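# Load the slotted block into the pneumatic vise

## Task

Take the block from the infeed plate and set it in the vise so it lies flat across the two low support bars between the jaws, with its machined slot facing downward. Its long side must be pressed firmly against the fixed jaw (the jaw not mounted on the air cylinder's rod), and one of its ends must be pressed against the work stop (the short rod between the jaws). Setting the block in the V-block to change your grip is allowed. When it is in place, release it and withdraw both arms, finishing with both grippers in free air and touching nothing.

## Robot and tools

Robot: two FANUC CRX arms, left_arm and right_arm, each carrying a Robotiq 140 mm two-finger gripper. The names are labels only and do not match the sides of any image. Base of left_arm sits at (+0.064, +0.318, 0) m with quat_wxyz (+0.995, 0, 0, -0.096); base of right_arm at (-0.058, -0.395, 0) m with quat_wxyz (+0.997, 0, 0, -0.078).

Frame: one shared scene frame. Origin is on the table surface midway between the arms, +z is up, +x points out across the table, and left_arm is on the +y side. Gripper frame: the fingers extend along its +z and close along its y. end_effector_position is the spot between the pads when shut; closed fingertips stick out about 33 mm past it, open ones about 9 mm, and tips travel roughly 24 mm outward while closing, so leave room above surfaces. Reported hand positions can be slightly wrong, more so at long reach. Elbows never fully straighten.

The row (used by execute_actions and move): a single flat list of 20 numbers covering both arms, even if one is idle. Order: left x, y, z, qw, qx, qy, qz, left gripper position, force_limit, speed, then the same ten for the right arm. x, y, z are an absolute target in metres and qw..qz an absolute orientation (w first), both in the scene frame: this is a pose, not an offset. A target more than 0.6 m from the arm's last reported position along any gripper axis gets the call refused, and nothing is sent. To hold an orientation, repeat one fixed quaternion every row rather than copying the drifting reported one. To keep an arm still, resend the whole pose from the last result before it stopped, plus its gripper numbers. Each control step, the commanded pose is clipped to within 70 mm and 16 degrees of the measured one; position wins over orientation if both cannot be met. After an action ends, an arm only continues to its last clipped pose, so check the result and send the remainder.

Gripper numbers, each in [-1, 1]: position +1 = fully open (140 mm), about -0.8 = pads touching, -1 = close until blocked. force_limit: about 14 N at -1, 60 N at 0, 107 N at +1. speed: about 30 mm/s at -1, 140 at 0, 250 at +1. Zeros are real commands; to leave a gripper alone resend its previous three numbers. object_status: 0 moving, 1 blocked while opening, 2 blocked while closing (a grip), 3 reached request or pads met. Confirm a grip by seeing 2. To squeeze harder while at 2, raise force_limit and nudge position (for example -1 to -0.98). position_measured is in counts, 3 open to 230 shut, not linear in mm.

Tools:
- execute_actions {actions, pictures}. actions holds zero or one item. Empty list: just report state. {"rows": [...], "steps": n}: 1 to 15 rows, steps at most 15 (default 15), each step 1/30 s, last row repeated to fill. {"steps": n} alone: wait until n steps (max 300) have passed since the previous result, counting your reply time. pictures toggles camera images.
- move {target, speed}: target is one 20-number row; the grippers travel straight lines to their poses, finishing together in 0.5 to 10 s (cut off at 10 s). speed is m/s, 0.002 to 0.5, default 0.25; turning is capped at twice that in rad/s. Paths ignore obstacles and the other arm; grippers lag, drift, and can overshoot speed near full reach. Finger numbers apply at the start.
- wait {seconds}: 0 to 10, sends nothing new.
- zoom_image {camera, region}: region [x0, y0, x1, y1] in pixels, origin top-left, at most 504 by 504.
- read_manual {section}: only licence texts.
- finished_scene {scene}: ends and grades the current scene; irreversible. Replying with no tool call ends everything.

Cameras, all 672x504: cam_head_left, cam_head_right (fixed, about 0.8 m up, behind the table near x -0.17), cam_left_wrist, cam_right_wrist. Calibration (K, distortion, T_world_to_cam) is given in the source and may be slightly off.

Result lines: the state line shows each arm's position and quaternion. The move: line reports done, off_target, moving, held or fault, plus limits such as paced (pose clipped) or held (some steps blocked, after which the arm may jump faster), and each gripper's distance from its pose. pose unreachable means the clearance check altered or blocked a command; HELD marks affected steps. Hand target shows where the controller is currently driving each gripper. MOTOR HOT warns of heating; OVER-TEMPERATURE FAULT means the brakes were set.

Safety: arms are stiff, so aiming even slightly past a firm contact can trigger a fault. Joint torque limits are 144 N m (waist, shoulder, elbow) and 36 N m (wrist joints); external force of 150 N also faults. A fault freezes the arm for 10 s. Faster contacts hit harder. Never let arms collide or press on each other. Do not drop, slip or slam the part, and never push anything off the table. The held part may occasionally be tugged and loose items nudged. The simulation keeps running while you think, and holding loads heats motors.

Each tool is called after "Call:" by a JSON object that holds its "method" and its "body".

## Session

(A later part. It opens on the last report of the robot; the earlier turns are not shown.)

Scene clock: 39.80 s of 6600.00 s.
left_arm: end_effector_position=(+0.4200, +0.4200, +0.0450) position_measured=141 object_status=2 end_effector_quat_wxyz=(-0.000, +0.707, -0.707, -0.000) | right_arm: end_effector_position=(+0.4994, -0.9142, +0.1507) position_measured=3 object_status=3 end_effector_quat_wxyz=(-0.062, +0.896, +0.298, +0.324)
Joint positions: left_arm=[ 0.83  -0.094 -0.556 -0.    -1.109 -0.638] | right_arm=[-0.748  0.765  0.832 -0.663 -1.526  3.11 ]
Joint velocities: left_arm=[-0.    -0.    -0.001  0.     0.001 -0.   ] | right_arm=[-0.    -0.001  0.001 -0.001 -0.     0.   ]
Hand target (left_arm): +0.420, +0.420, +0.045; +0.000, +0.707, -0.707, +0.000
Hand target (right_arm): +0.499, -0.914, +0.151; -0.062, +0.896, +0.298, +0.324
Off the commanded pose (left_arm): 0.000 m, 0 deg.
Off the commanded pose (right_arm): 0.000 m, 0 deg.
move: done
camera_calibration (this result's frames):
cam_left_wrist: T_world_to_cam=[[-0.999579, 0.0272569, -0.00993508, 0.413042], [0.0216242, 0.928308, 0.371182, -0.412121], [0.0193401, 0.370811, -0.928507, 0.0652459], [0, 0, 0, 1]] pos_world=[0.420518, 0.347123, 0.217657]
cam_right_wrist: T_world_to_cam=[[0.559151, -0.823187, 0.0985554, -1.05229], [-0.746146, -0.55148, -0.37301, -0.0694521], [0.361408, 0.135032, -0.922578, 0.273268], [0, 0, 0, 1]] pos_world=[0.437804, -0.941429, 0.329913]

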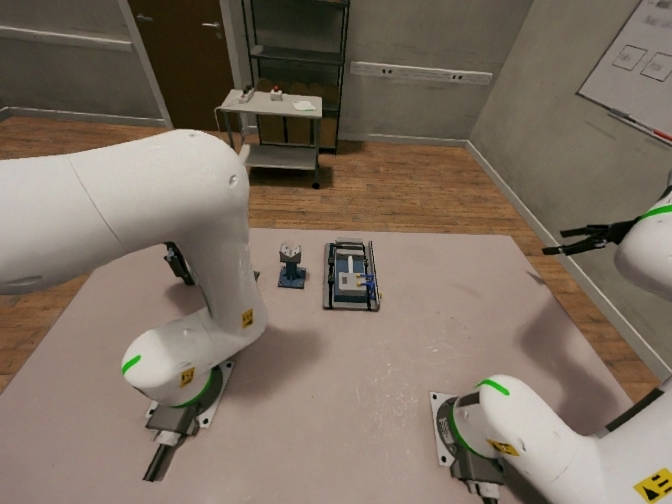

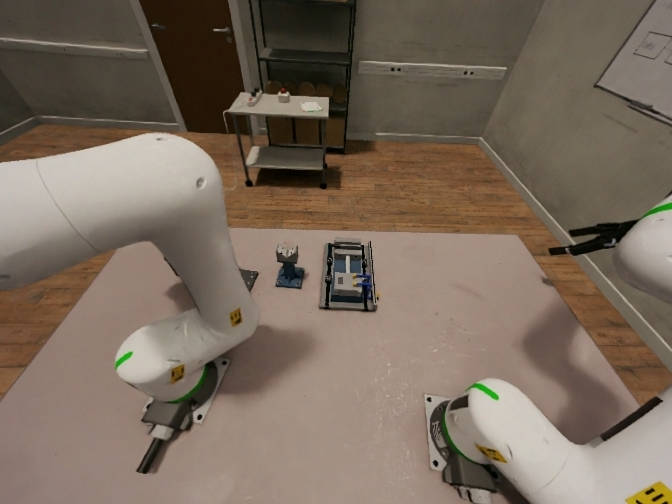

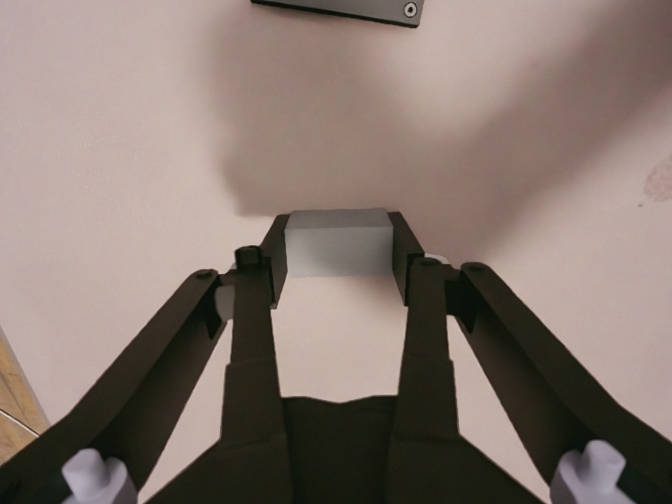

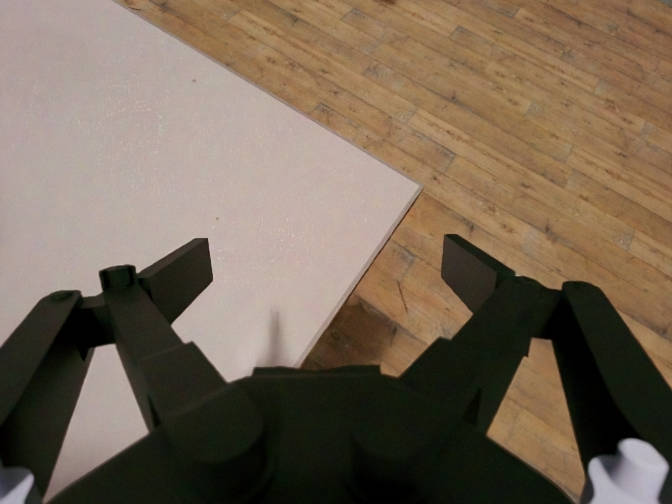

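Call:
{"method": "move", "body": {"target": [0.42,0.42,0.0415,0,-0.707,0.707,0,-0.98,-1,0,0.4994,-0.9142,0.1507,-0.062,0.896,0.298,0.324,1,0,0], "speed": 0.004}}

Call:
{"method": "move", "body": {"target": [0.42,0.42,0.0415,0,-0.707,0.707,0,0.3,-1,0,0.4994,-0.9142,0.1507,-0.062,0.896,0.298,0.324,1,0,0]}}

Call:
{"method": "move", "body": {"target": [0.42,0.408,0.035,-0.271,0.653,-0.653,-0.271,0.3,-1,0,0.4994,-0.9142,0.1507,-0.062,0.896,0.298,0.324,1,0,0], "speed": 0.15}}

Scene clock: 47.83 s of 6600.00 s.
left_arm: end_effector_position=(+0.4201, +0.4200, +0.0417) position_measured=141 object_status=2 end_effector_quat_wxyz=(-0.000, +0.707, -0.707, +0.000) | right_arm: end_effector_position=(+0.4994, -0.9142, +0.1507) position_measured=3 object_status=3 end_effector_quat_wxyz=(-0.062, +0.896, +0.298, +0.324)
Joint positions: left_arm=[ 0.83  -0.089 -0.561  0.    -1.099 -0.638] | right_arm=[-0.748  0.765  0.832 -0.663 -1.526  3.11 ]
Joint velocities: left_arm=[ 0.  0. -0.  0. -0.  0.] | right_arm=[ 0.     0.001  0.001 -0.     0.     0.   ]
Hand target (left_arm): +0.420, +0.420, +0.042; +0.000, +0.707, -0.707, +0.000
Hand target (right_arm): +0.499, -0.914, +0.151; -0.062, +0.896, +0.298, +0.324
Off the commanded pose (left_arm): 0.000 m, 0 deg.
Off the commanded pose (right_arm): 0.000 m, 0 deg.
After step 90, 3.93 s passed at rest.
move: done
camera_calibration (this result's frames):
cam_left_wrist: T_world_to_cam=[[-0.999578, 0.027127, -0.0103623, 0.413264], [0.021344, 0.928293, 0.371236, -0.410808], [0.0196898, 0.370858, -0.928481, 0.061951], [0, 0, 0, 1]] pos_world=[0.420638, 0.347165, 0.214309]
cam_right_wrist: T_world_to_cam=[[0.559151, -0.823187, 0.0985556, -1.05229], [-0.746146, -0.551479, -0.37301, -0.069452], [0.361408, 0.135032, -0.922578, 0.273268], [0, 0, 0, 1]] pos_world=[0.437804, -0.941429, 0.329913]

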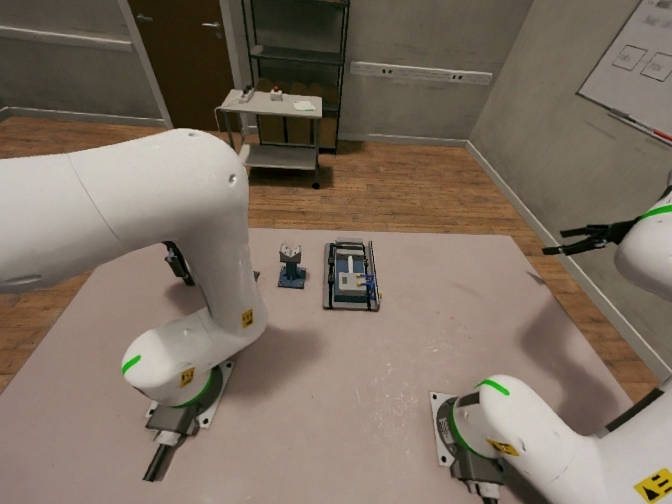

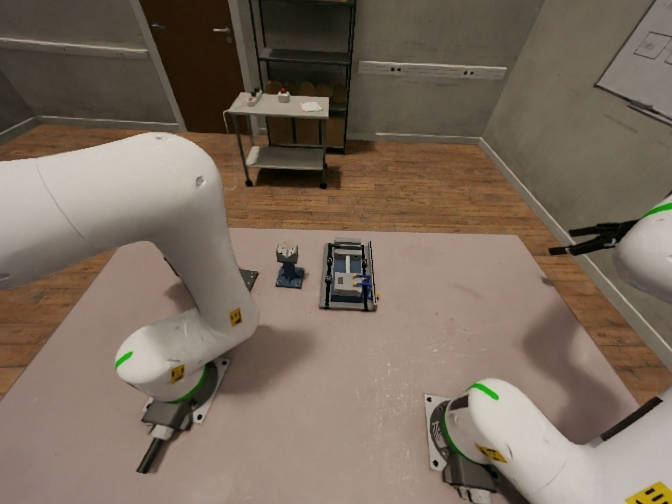

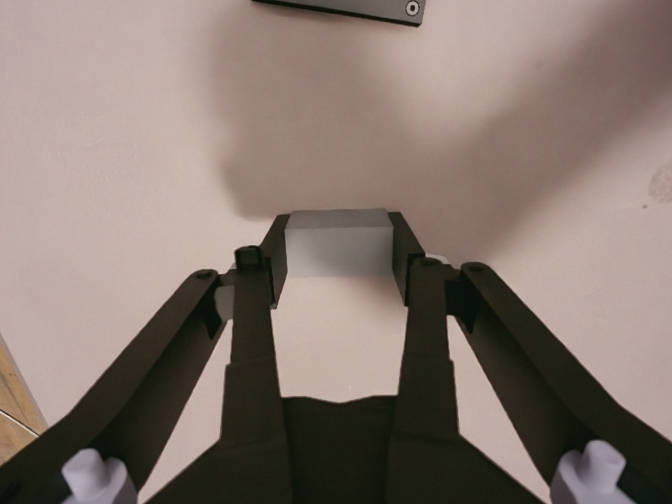

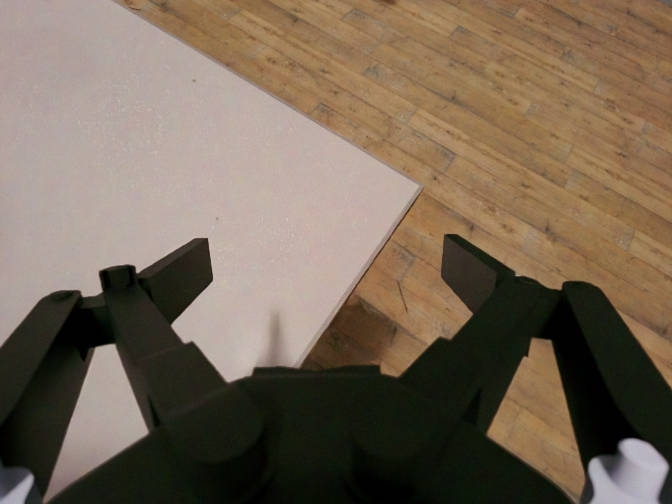

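Scene clock: 48.53 s of 6600.00 s.
left_arm: end_effector_position=(+0.4200, +0.4200, +0.0415) position_measured=91 object_status=3 end_effector_quat_wxyz=(+0.000, +0.707, -0.707, +0.000) | right_arm: end_effector_position=(+0.4994, -0.9142, +0.1507) position_measured=3 object_status=3 end_effector_quat_wxyz=(-0.062, +0.896, +0.298, +0.324)
Joint positions: left_arm=[ 0.83  -0.089 -0.561  0.    -1.099 -0.638] | right_arm=[-0.748  0.765  0.832 -0.663 -1.526  3.11 ]
Joint velocities: left_arm=[-0.     0.002  0.001 -0.    -0.003  0.   ] | right_arm=[-0.     0.     0.001 -0.    -0.001  0.   ]
Hand target (left_arm): +0.420, +0.420, +0.042; -0.000, +0.707, -0.707, +0.000
Hand target (right_arm): +0.499, -0.914, +0.151; -0.062, +0.896, +0.298, +0.324
Off the commanded pose (left_arm): 0.000 m, 0 deg.
Off the commanded pose (right_arm): 0.000 m, 0 deg.
move: done
camera_calibration (this result's frames):
cam_left_wrist: T_world_to_cam=[[-0.999581, 0.0271733, -0.00998911, 0.413092], [0.0215287, 0.928352, 0.371078, -0.410782], [0.0193568, 0.370707, -0.928548, 0.0620215], [0, 0, 0, 1]] pos_world=[0.420562, 0.347133, 0.214148]
cam_right_wrist: T_world_to_cam=[[0.559151, -0.823187, 0.0985554, -1.05229], [-0.746146, -0.55148, -0.37301, -0.0694521], [0.361408, 0.135032, -0.922578, 0.273268], [0, 0, 0, 1]] pos_world=[0.437804, -0.941429, 0.329913]

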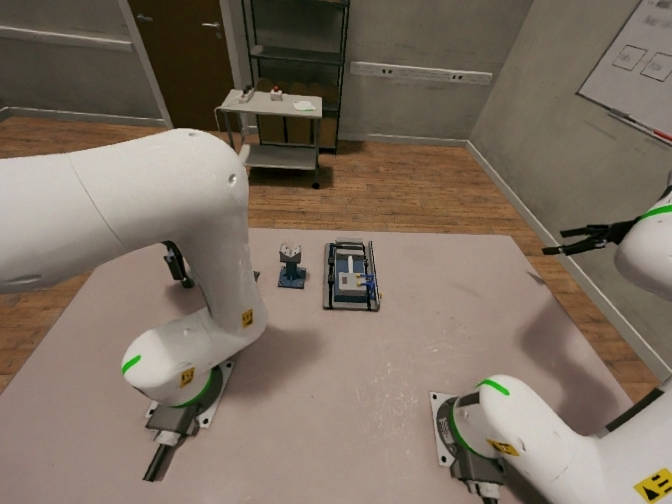

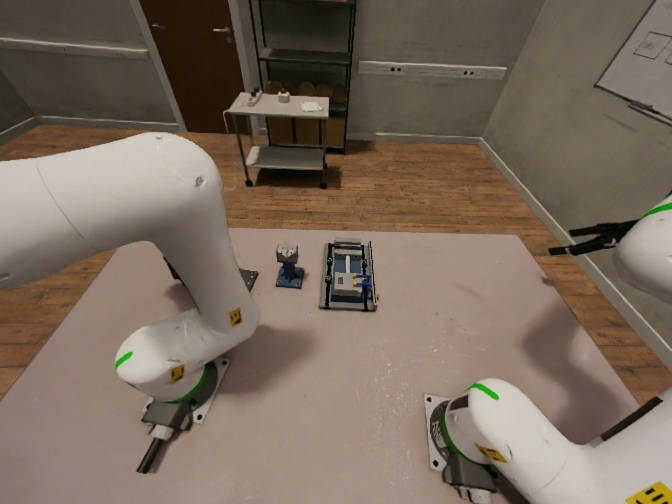

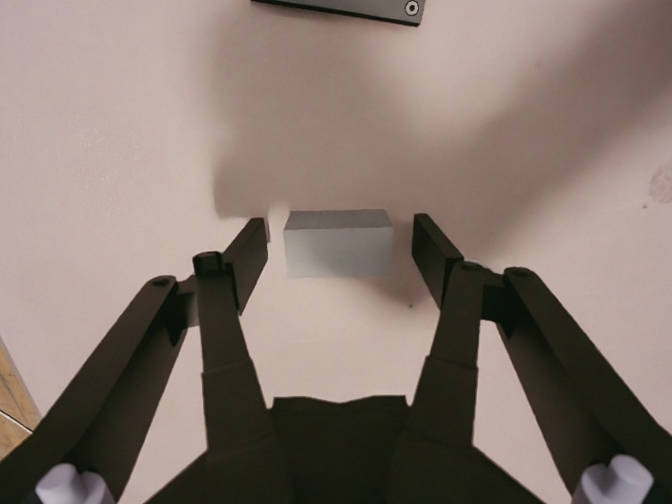

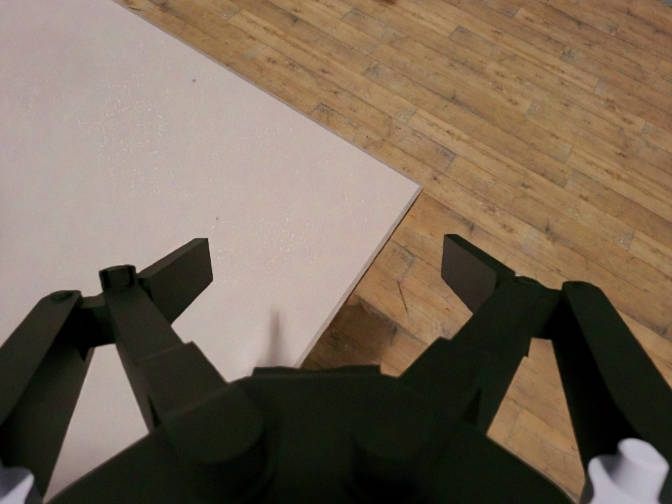

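Scene clock: 51.50 s of 6600.00 s.
left_arm: end_effector_position=(+0.4203, +0.4084, +0.0354) position_measured=91 object_status=3 end_effector_quat_wxyz=(-0.272, +0.653, -0.654, -0.269) | right_arm: end_effector_position=(+0.4994, -0.9142, +0.1507) position_measured=3 object_status=3 end_effector_quat_wxyz=(-0.062, +0.896, +0.298, +0.324)
Joint positions: left_arm=[-0.001  0.148 -0.398 -0.801 -1.314  0.523] | right_arm=[-0.748  0.765  0.832 -0.663 -1.526  3.11 ]
Joint velocities: left_arm=[-0.001  0.001  0.    -0.    -0.002  0.   ] | right_arm=[ 0.    -0.    -0.001  0.    -0.    -0.   ]
Hand target (left_arm): +0.420, +0.408, +0.035; -0.272, +0.653, -0.654, -0.269
Hand target (right_arm): +0.499, -0.914, +0.151; -0.062, +0.896, +0.298, +0.324
Off the commanded pose (left_arm): 0.001 m, 0 deg.
Off the commanded pose (right_arm): 0.000 m, 0 deg.
move: done
camera_calibration (this result's frames):
cam_left_wrist: T_world_to_cam=[[-0.999536, 0.0288293, 0.00987402, 0.412246], [0.0204462, 0.394198, 0.918798, -0.198528], [0.022596, 0.918573, -0.394605, -0.18342], [0, 0, 0, 1]] pos_world=[0.420258, 0.234859, 0.105958]
cam_right_wrist: T_world_to_cam=[[0.559151, -0.823187, 0.0985553, -1.05229], [-0.746146, -0.55148, -0.37301, -0.0694522], [0.361408, 0.135032, -0.922578, 0.273268], [0, 0, 0, 1]] pos_world=[0.437804, -0.941429, 0.329913]

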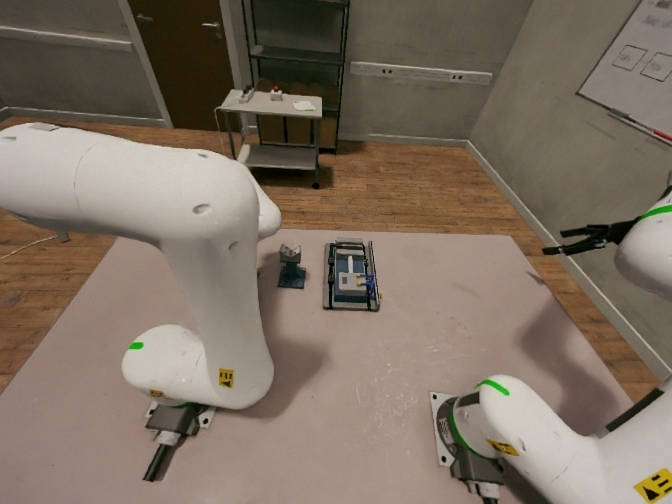

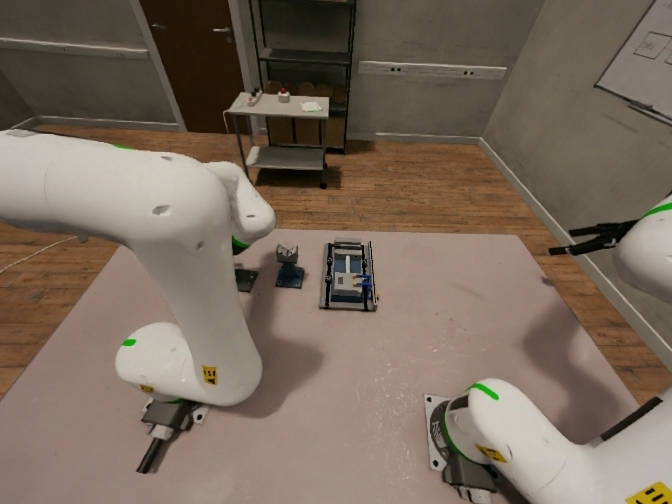

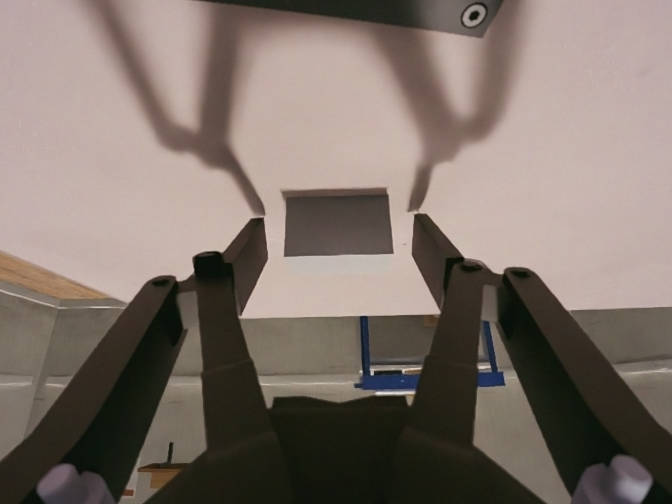

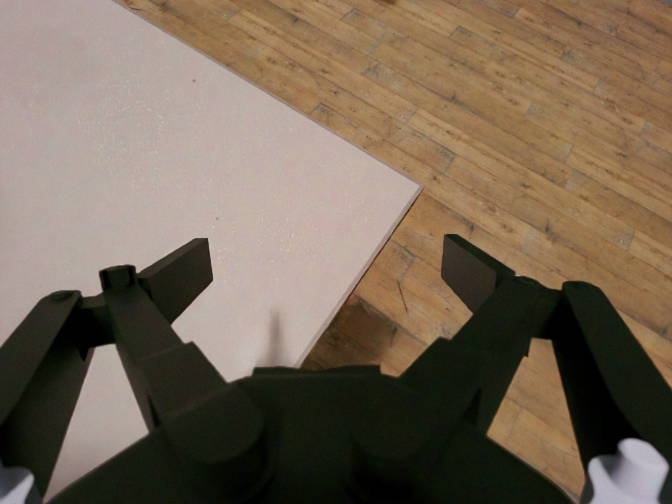

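Call:
{"method": "move", "body": {"target": [0.42,0.401,0.035,-0.271,0.653,-0.653,-0.271,0.3,-1,0,0.4994,-0.9142,0.1507,-0.062,0.896,0.298,0.324,1,0,0]}}

Call:
{"method": "move", "body": {"target": [0.42,0.401,0.035,-0.271,0.653,-0.653,-0.271,-1,-0.5,0,0.4994,-0.9142,0.1507,-0.062,0.896,0.298,0.324,1,0,0]}}

Call:
{"method": "move", "body": {"target": [0.45,0.39,0.08,0,0.707,-0.707,0,-1,-0.5,0,0.4994,-0.9142,0.1507,-0.062,0.896,0.298,0.324,1,0,0], "speed": 0.15}}

Call:
{"method": "move", "body": {"target": [0.45,0.37,0.05,0.271,0.653,-0.653,0.271,-1,-0.5,0,0.4994,-0.9142,0.1507,-0.062,0.896,0.298,0.324,1,0,0], "speed": 0.15}}

Scene clock: 60.17 s of 6600.00 s.
left_arm: end_effector_position=(+0.4200, +0.4010, +0.0350) position_measured=91 object_status=3 end_effector_quat_wxyz=(-0.271, +0.653, -0.653, -0.271) | right_arm: end_effector_position=(+0.4994, -0.9142, +0.1507) position_measured=3 object_status=3 end_effector_quat_wxyz=(-0.062, +0.896, +0.298, +0.324)
Joint positions: left_arm=[-0.019  0.159 -0.389 -0.794 -1.328  0.536] | right_arm=[-0.748  0.765  0.832 -0.663 -1.526  3.11 ]
Joint velocities: left_arm=[-0.    -0.    -0.    -0.    -0.001  0.   ] | right_arm=[ 0.    -0.001 -0.001 -0.    -0.    -0.   ]
Hand target (left_arm): +0.420, +0.401, +0.035; -0.271, +0.653, -0.653, -0.271
Hand target (right_arm): +0.499, -0.914, +0.151; -0.062, +0.896, +0.298, +0.324
Off the commanded pose (left_arm): 0.000 m, 0 deg.
Off the commanded pose (right_arm): 0.000 m, 0 deg.
After step 90, 4.97 s passed at rest.
move: done
camera_calibration (this result's frames):
cam_left_wrist: T_world_to_cam=[[-0.999582, 0.0262333, 0.0121872, 0.413141], [0.0215166, 0.392733, 0.919401, -0.195166], [0.0193326, 0.919278, -0.393133, -0.17571], [0, 0, 0, 1]] pos_world=[0.420565, 0.227337, 0.105323]
cam_right_wrist: T_world_to_cam=[[0.559151, -0.823187, 0.0985556, -1.05229], [-0.746146, -0.551479, -0.37301, -0.069452], [0.361408, 0.135032, -0.922578, 0.273268], [0, 0, 0, 1]] pos_world=[0.437804, -0.941429, 0.329913]

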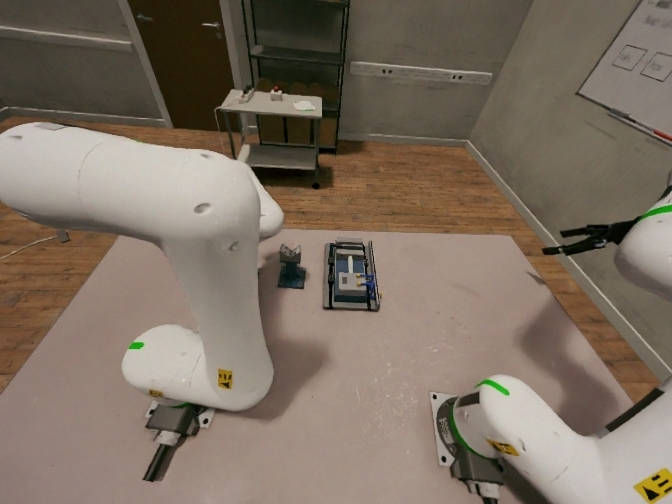

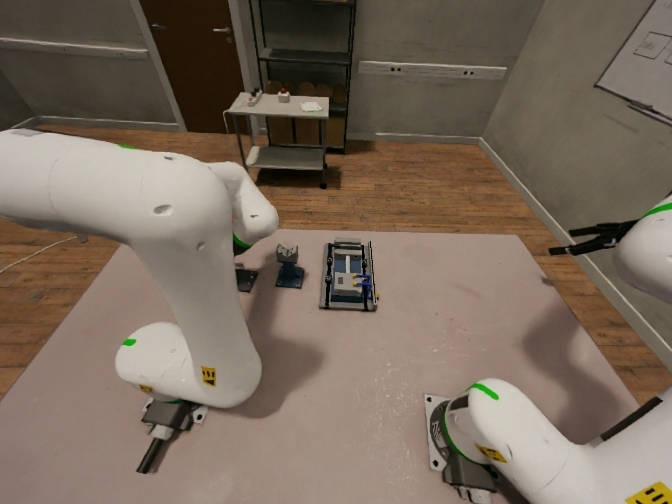

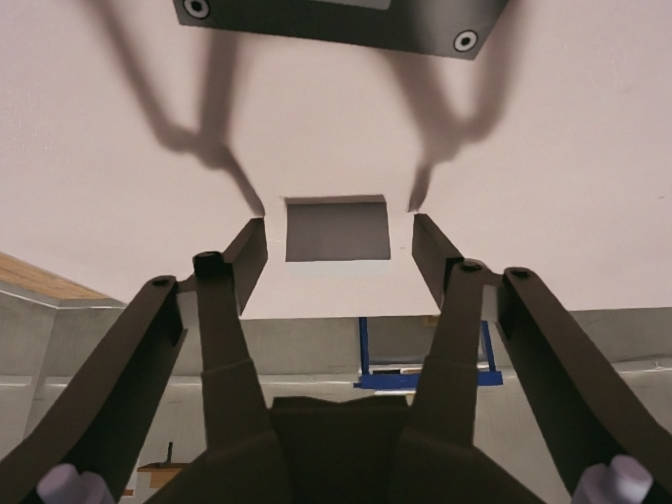

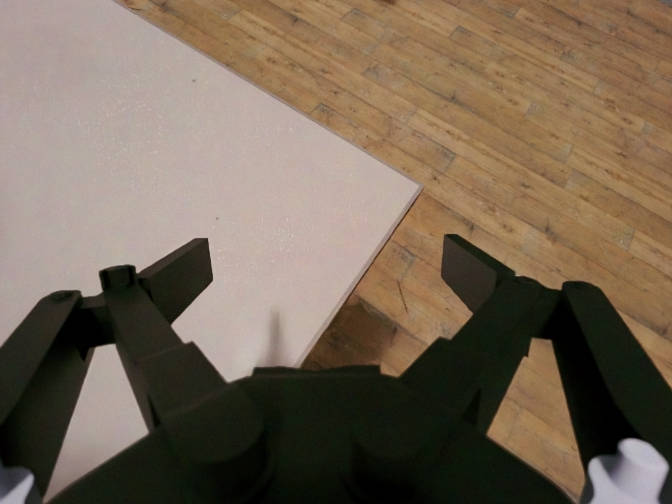

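Scene clock: 60.87 s of 6600.00 s.
left_arm: end_effector_position=(+0.4200, +0.4010, +0.0350) position_measured=142 object_status=2 end_effector_quat_wxyz=(-0.271, +0.653, -0.653, -0.271) | right_arm: end_effector_position=(+0.4994, -0.9142, +0.1507) position_measured=3 object_status=3 end_effector_quat_wxyz=(-0.062, +0.896, +0.298, +0.324)
Joint positions: left_arm=[-0.019  0.159 -0.389 -0.794 -1.328  0.536] | right_arm=[-0.748  0.765  0.832 -0.663 -1.526  3.11 ]
Joint velocities: left_arm=[ 0.     0.001 -0.001 -0.    -0.     0.001] | right_arm=[ 0.     0.     0.001 -0.     0.     0.   ]
Hand target (left_arm): +0.420, +0.401, +0.035; -0.271, +0.653, -0.653, -0.271
Hand target (right_arm): +0.499, -0.914, +0.151; -0.062, +0.896, +0.298, +0.324
Off the commanded pose (left_arm): 0.000 m, 0 deg.
Off the commanded pose (right_arm): 0.000 m, 0 deg.
move: done
camera_calibration (this result's frames):
cam_left_wrist: T_world_to_cam=[[-0.999583, 0.0261837, 0.0121702, 0.413169], [0.0214809, 0.39271, 0.919411, -0.195162], [0.0192942, 0.919289, -0.393109, -0.175666], [0, 0, 0, 1]] pos_world=[0.420578, 0.227312, 0.10535]
cam_right_wrist: T_world_to_cam=[[0.559151, -0.823187, 0.0985556, -1.05229], [-0.746146, -0.55148, -0.37301, -0.0694522], [0.361408, 0.135032, -0.922578, 0.273268], [0, 0, 0, 1]] pos_world=[0.437804, -0.941429, 0.329913]

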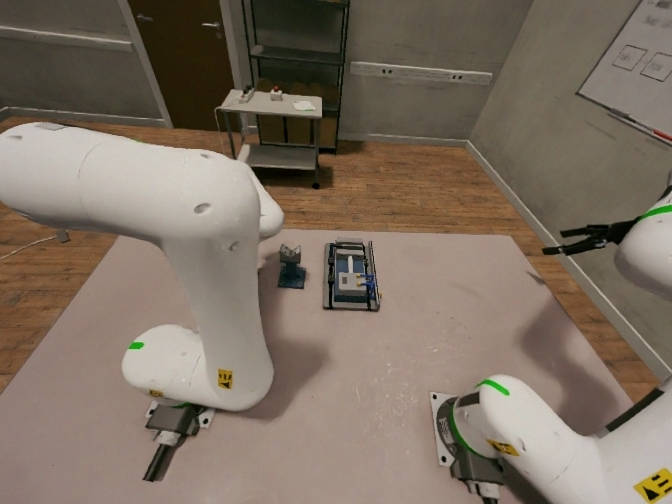

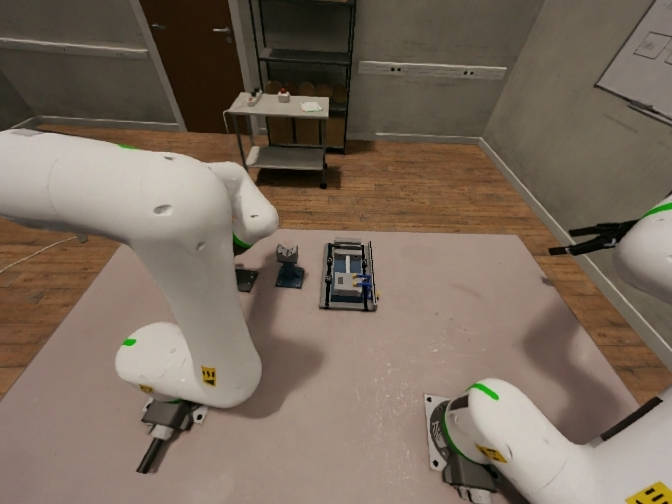

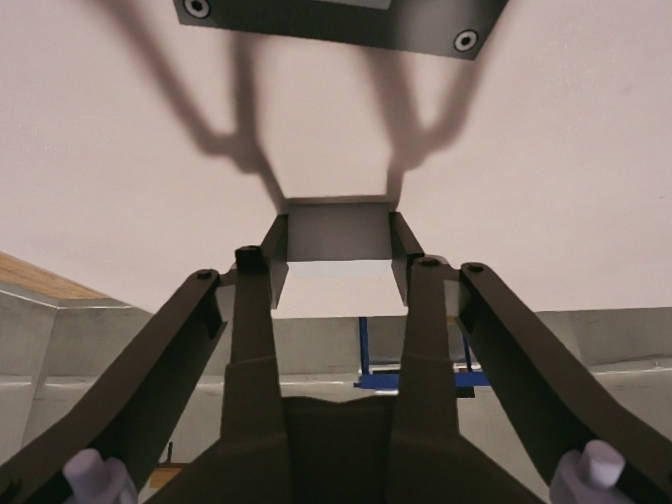

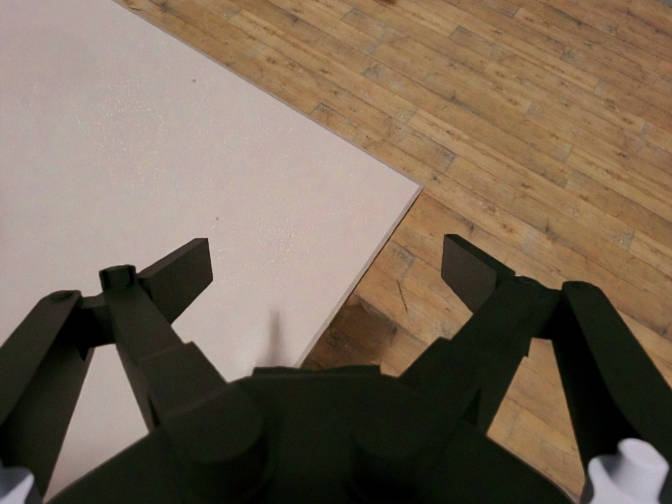

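Scene clock: 63.80 s of 6600.00 s.
left_arm: end_effector_position=(+0.4498, +0.3897, +0.0797) position_measured=142 object_status=2 end_effector_quat_wxyz=(+0.000, +0.708, -0.706, -0.001) | right_arm: end_effector_position=(+0.4994, -0.9142, +0.1507) position_measured=3 object_status=3 end_effector_quat_wxyz=(-0.062, +0.896, +0.298, +0.324)
Joint positions: left_arm=[ 0.711 -0.072 -0.446 -0.003 -1.197 -0.515] | right_arm=[-0.748  0.765  0.832 -0.663 -1.526  3.11 ]
Joint velocities: left_arm=[ 0.001  0.001  0.001  0.001  0.001 -0.001] | right_arm=[ 0.    -0.     0.001  0.    -0.     0.   ]
Hand target (left_arm): +0.450, +0.390, +0.080; +0.000, +0.708, -0.706, -0.001
Hand target (right_arm): +0.499, -0.914, +0.151; -0.062, +0.896, +0.298, +0.324
Off the commanded pose (left_arm): 0.000 m, 0 deg.
Off the commanded pose (right_arm): 0.000 m, 0 deg.
move: done
camera_calibration (this result's frames):
cam_left_wrist: T_world_to_cam=[[-0.999668, 0.024526, -0.00792448, 0.444964], [0.0198066, 0.927735, 0.372714, -0.396607], [0.016493, 0.372433, -0.927912, 0.108677], [0, 0, 0, 1]] pos_world=[0.450879, 0.316558, 0.25219]
cam_right_wrist: T_world_to_cam=[[0.559151, -0.823187, 0.0985556, -1.05229], [-0.746146, -0.55148, -0.37301, -0.0694522], [0.361408, 0.135032, -0.922578, 0.273268], [0, 0, 0, 1]] pos_world=[0.437804, -0.941429, 0.329913]

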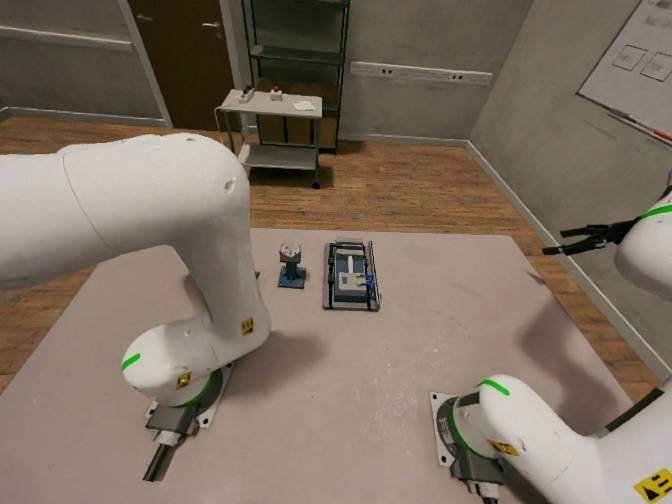

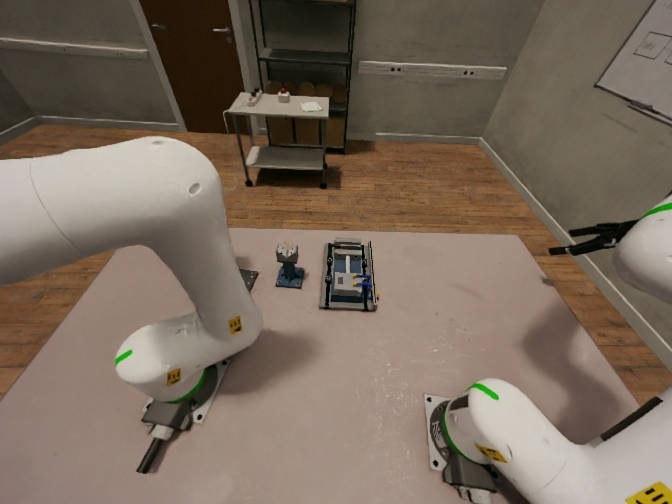

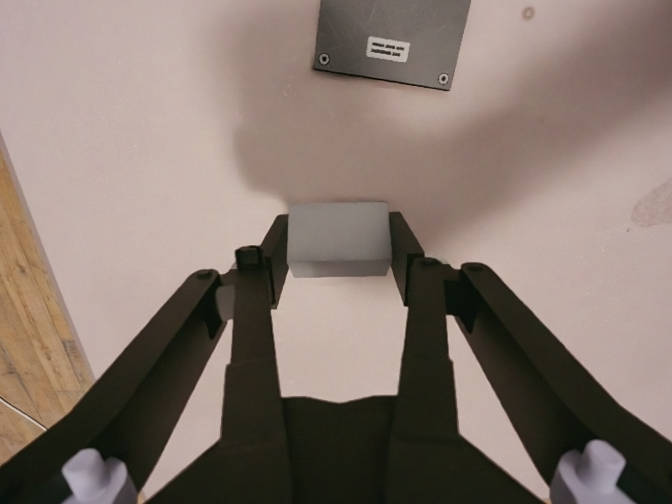

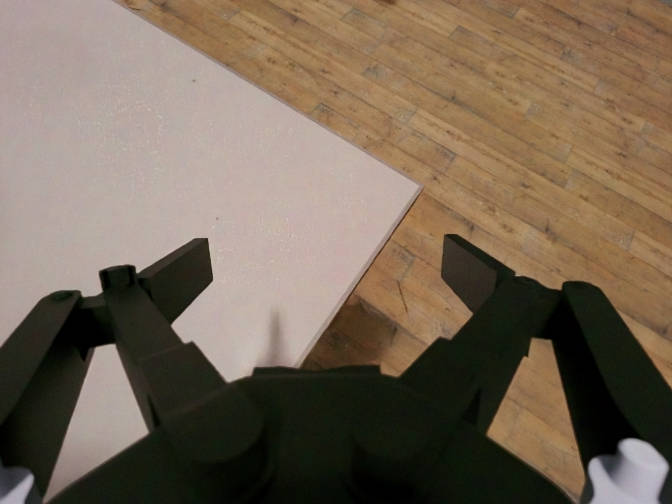

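Scene clock: 66.73 s of 6600.00 s.
left_arm: end_effector_position=(+0.4498, +0.3694, +0.0500) position_measured=142 object_status=2 end_effector_quat_wxyz=(+0.272, +0.653, -0.653, +0.270) | right_arm: end_effector_position=(+0.4994, -0.9142, +0.1507) position_measured=3 object_status=3 end_effector_quat_wxyz=(-0.062, +0.896, +0.298, +0.324)
Joint positions: left_arm=[ 1.098  0.342 -0.46   0.453 -1.451 -1.121] | right_arm=[-0.748  0.765  0.832 -0.663 -1.526  3.11 ]
Joint velocities: left_arm=[ 0.001  0.001 -0.     0.001  0.002  0.   ] | right_arm=[ 0.     0.     0.     0.001 -0.001  0.   ]
Hand target (left_arm): +0.450, +0.369, +0.050; +0.272, +0.653, -0.653, +0.270
Hand target (right_arm): +0.499, -0.914, +0.151; -0.062, +0.896, +0.298, +0.324
Off the commanded pose (left_arm): 0.001 m, 0 deg.
Off the commanded pose (right_arm): 0.000 m, 0 deg.
move: done
camera_calibration (this result's frames):
cam_left_wrist: T_world_to_cam=[[-0.999656, 0.012673, -0.0229741, 0.450387], [0.0207229, 0.918408, -0.395091, -0.325263], [0.0160926, -0.395431, -0.918355, 0.372035], [0, 0, 0, 1]] pos_world=[0.450986, 0.44013, 0.223499]
cam_right_wrist: T_world_to_cam=[[0.559151, -0.823187, 0.0985555, -1.05229], [-0.746146, -0.55148, -0.37301, -0.0694521], [0.361408, 0.135032, -0.922578, 0.273268], [0, 0, 0, 1]] pos_world=[0.437804, -0.941429, 0.329913]

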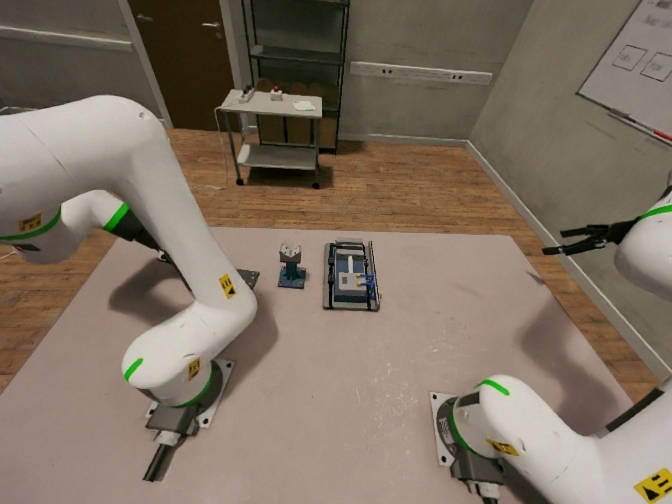

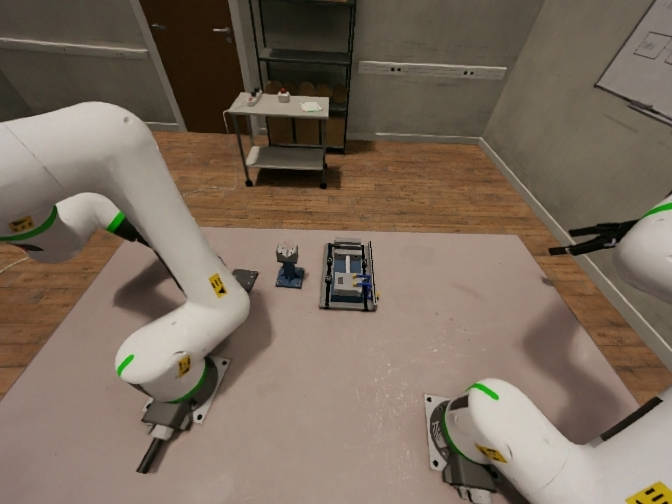

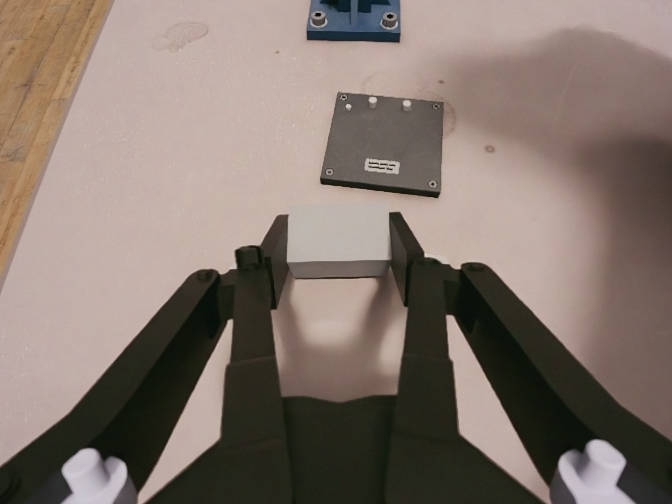

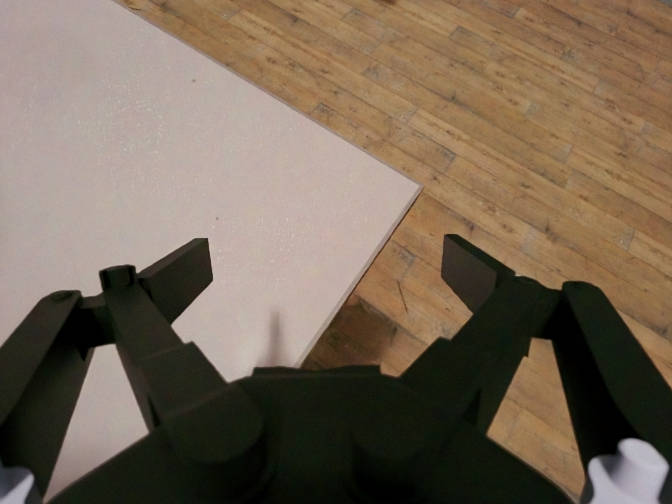

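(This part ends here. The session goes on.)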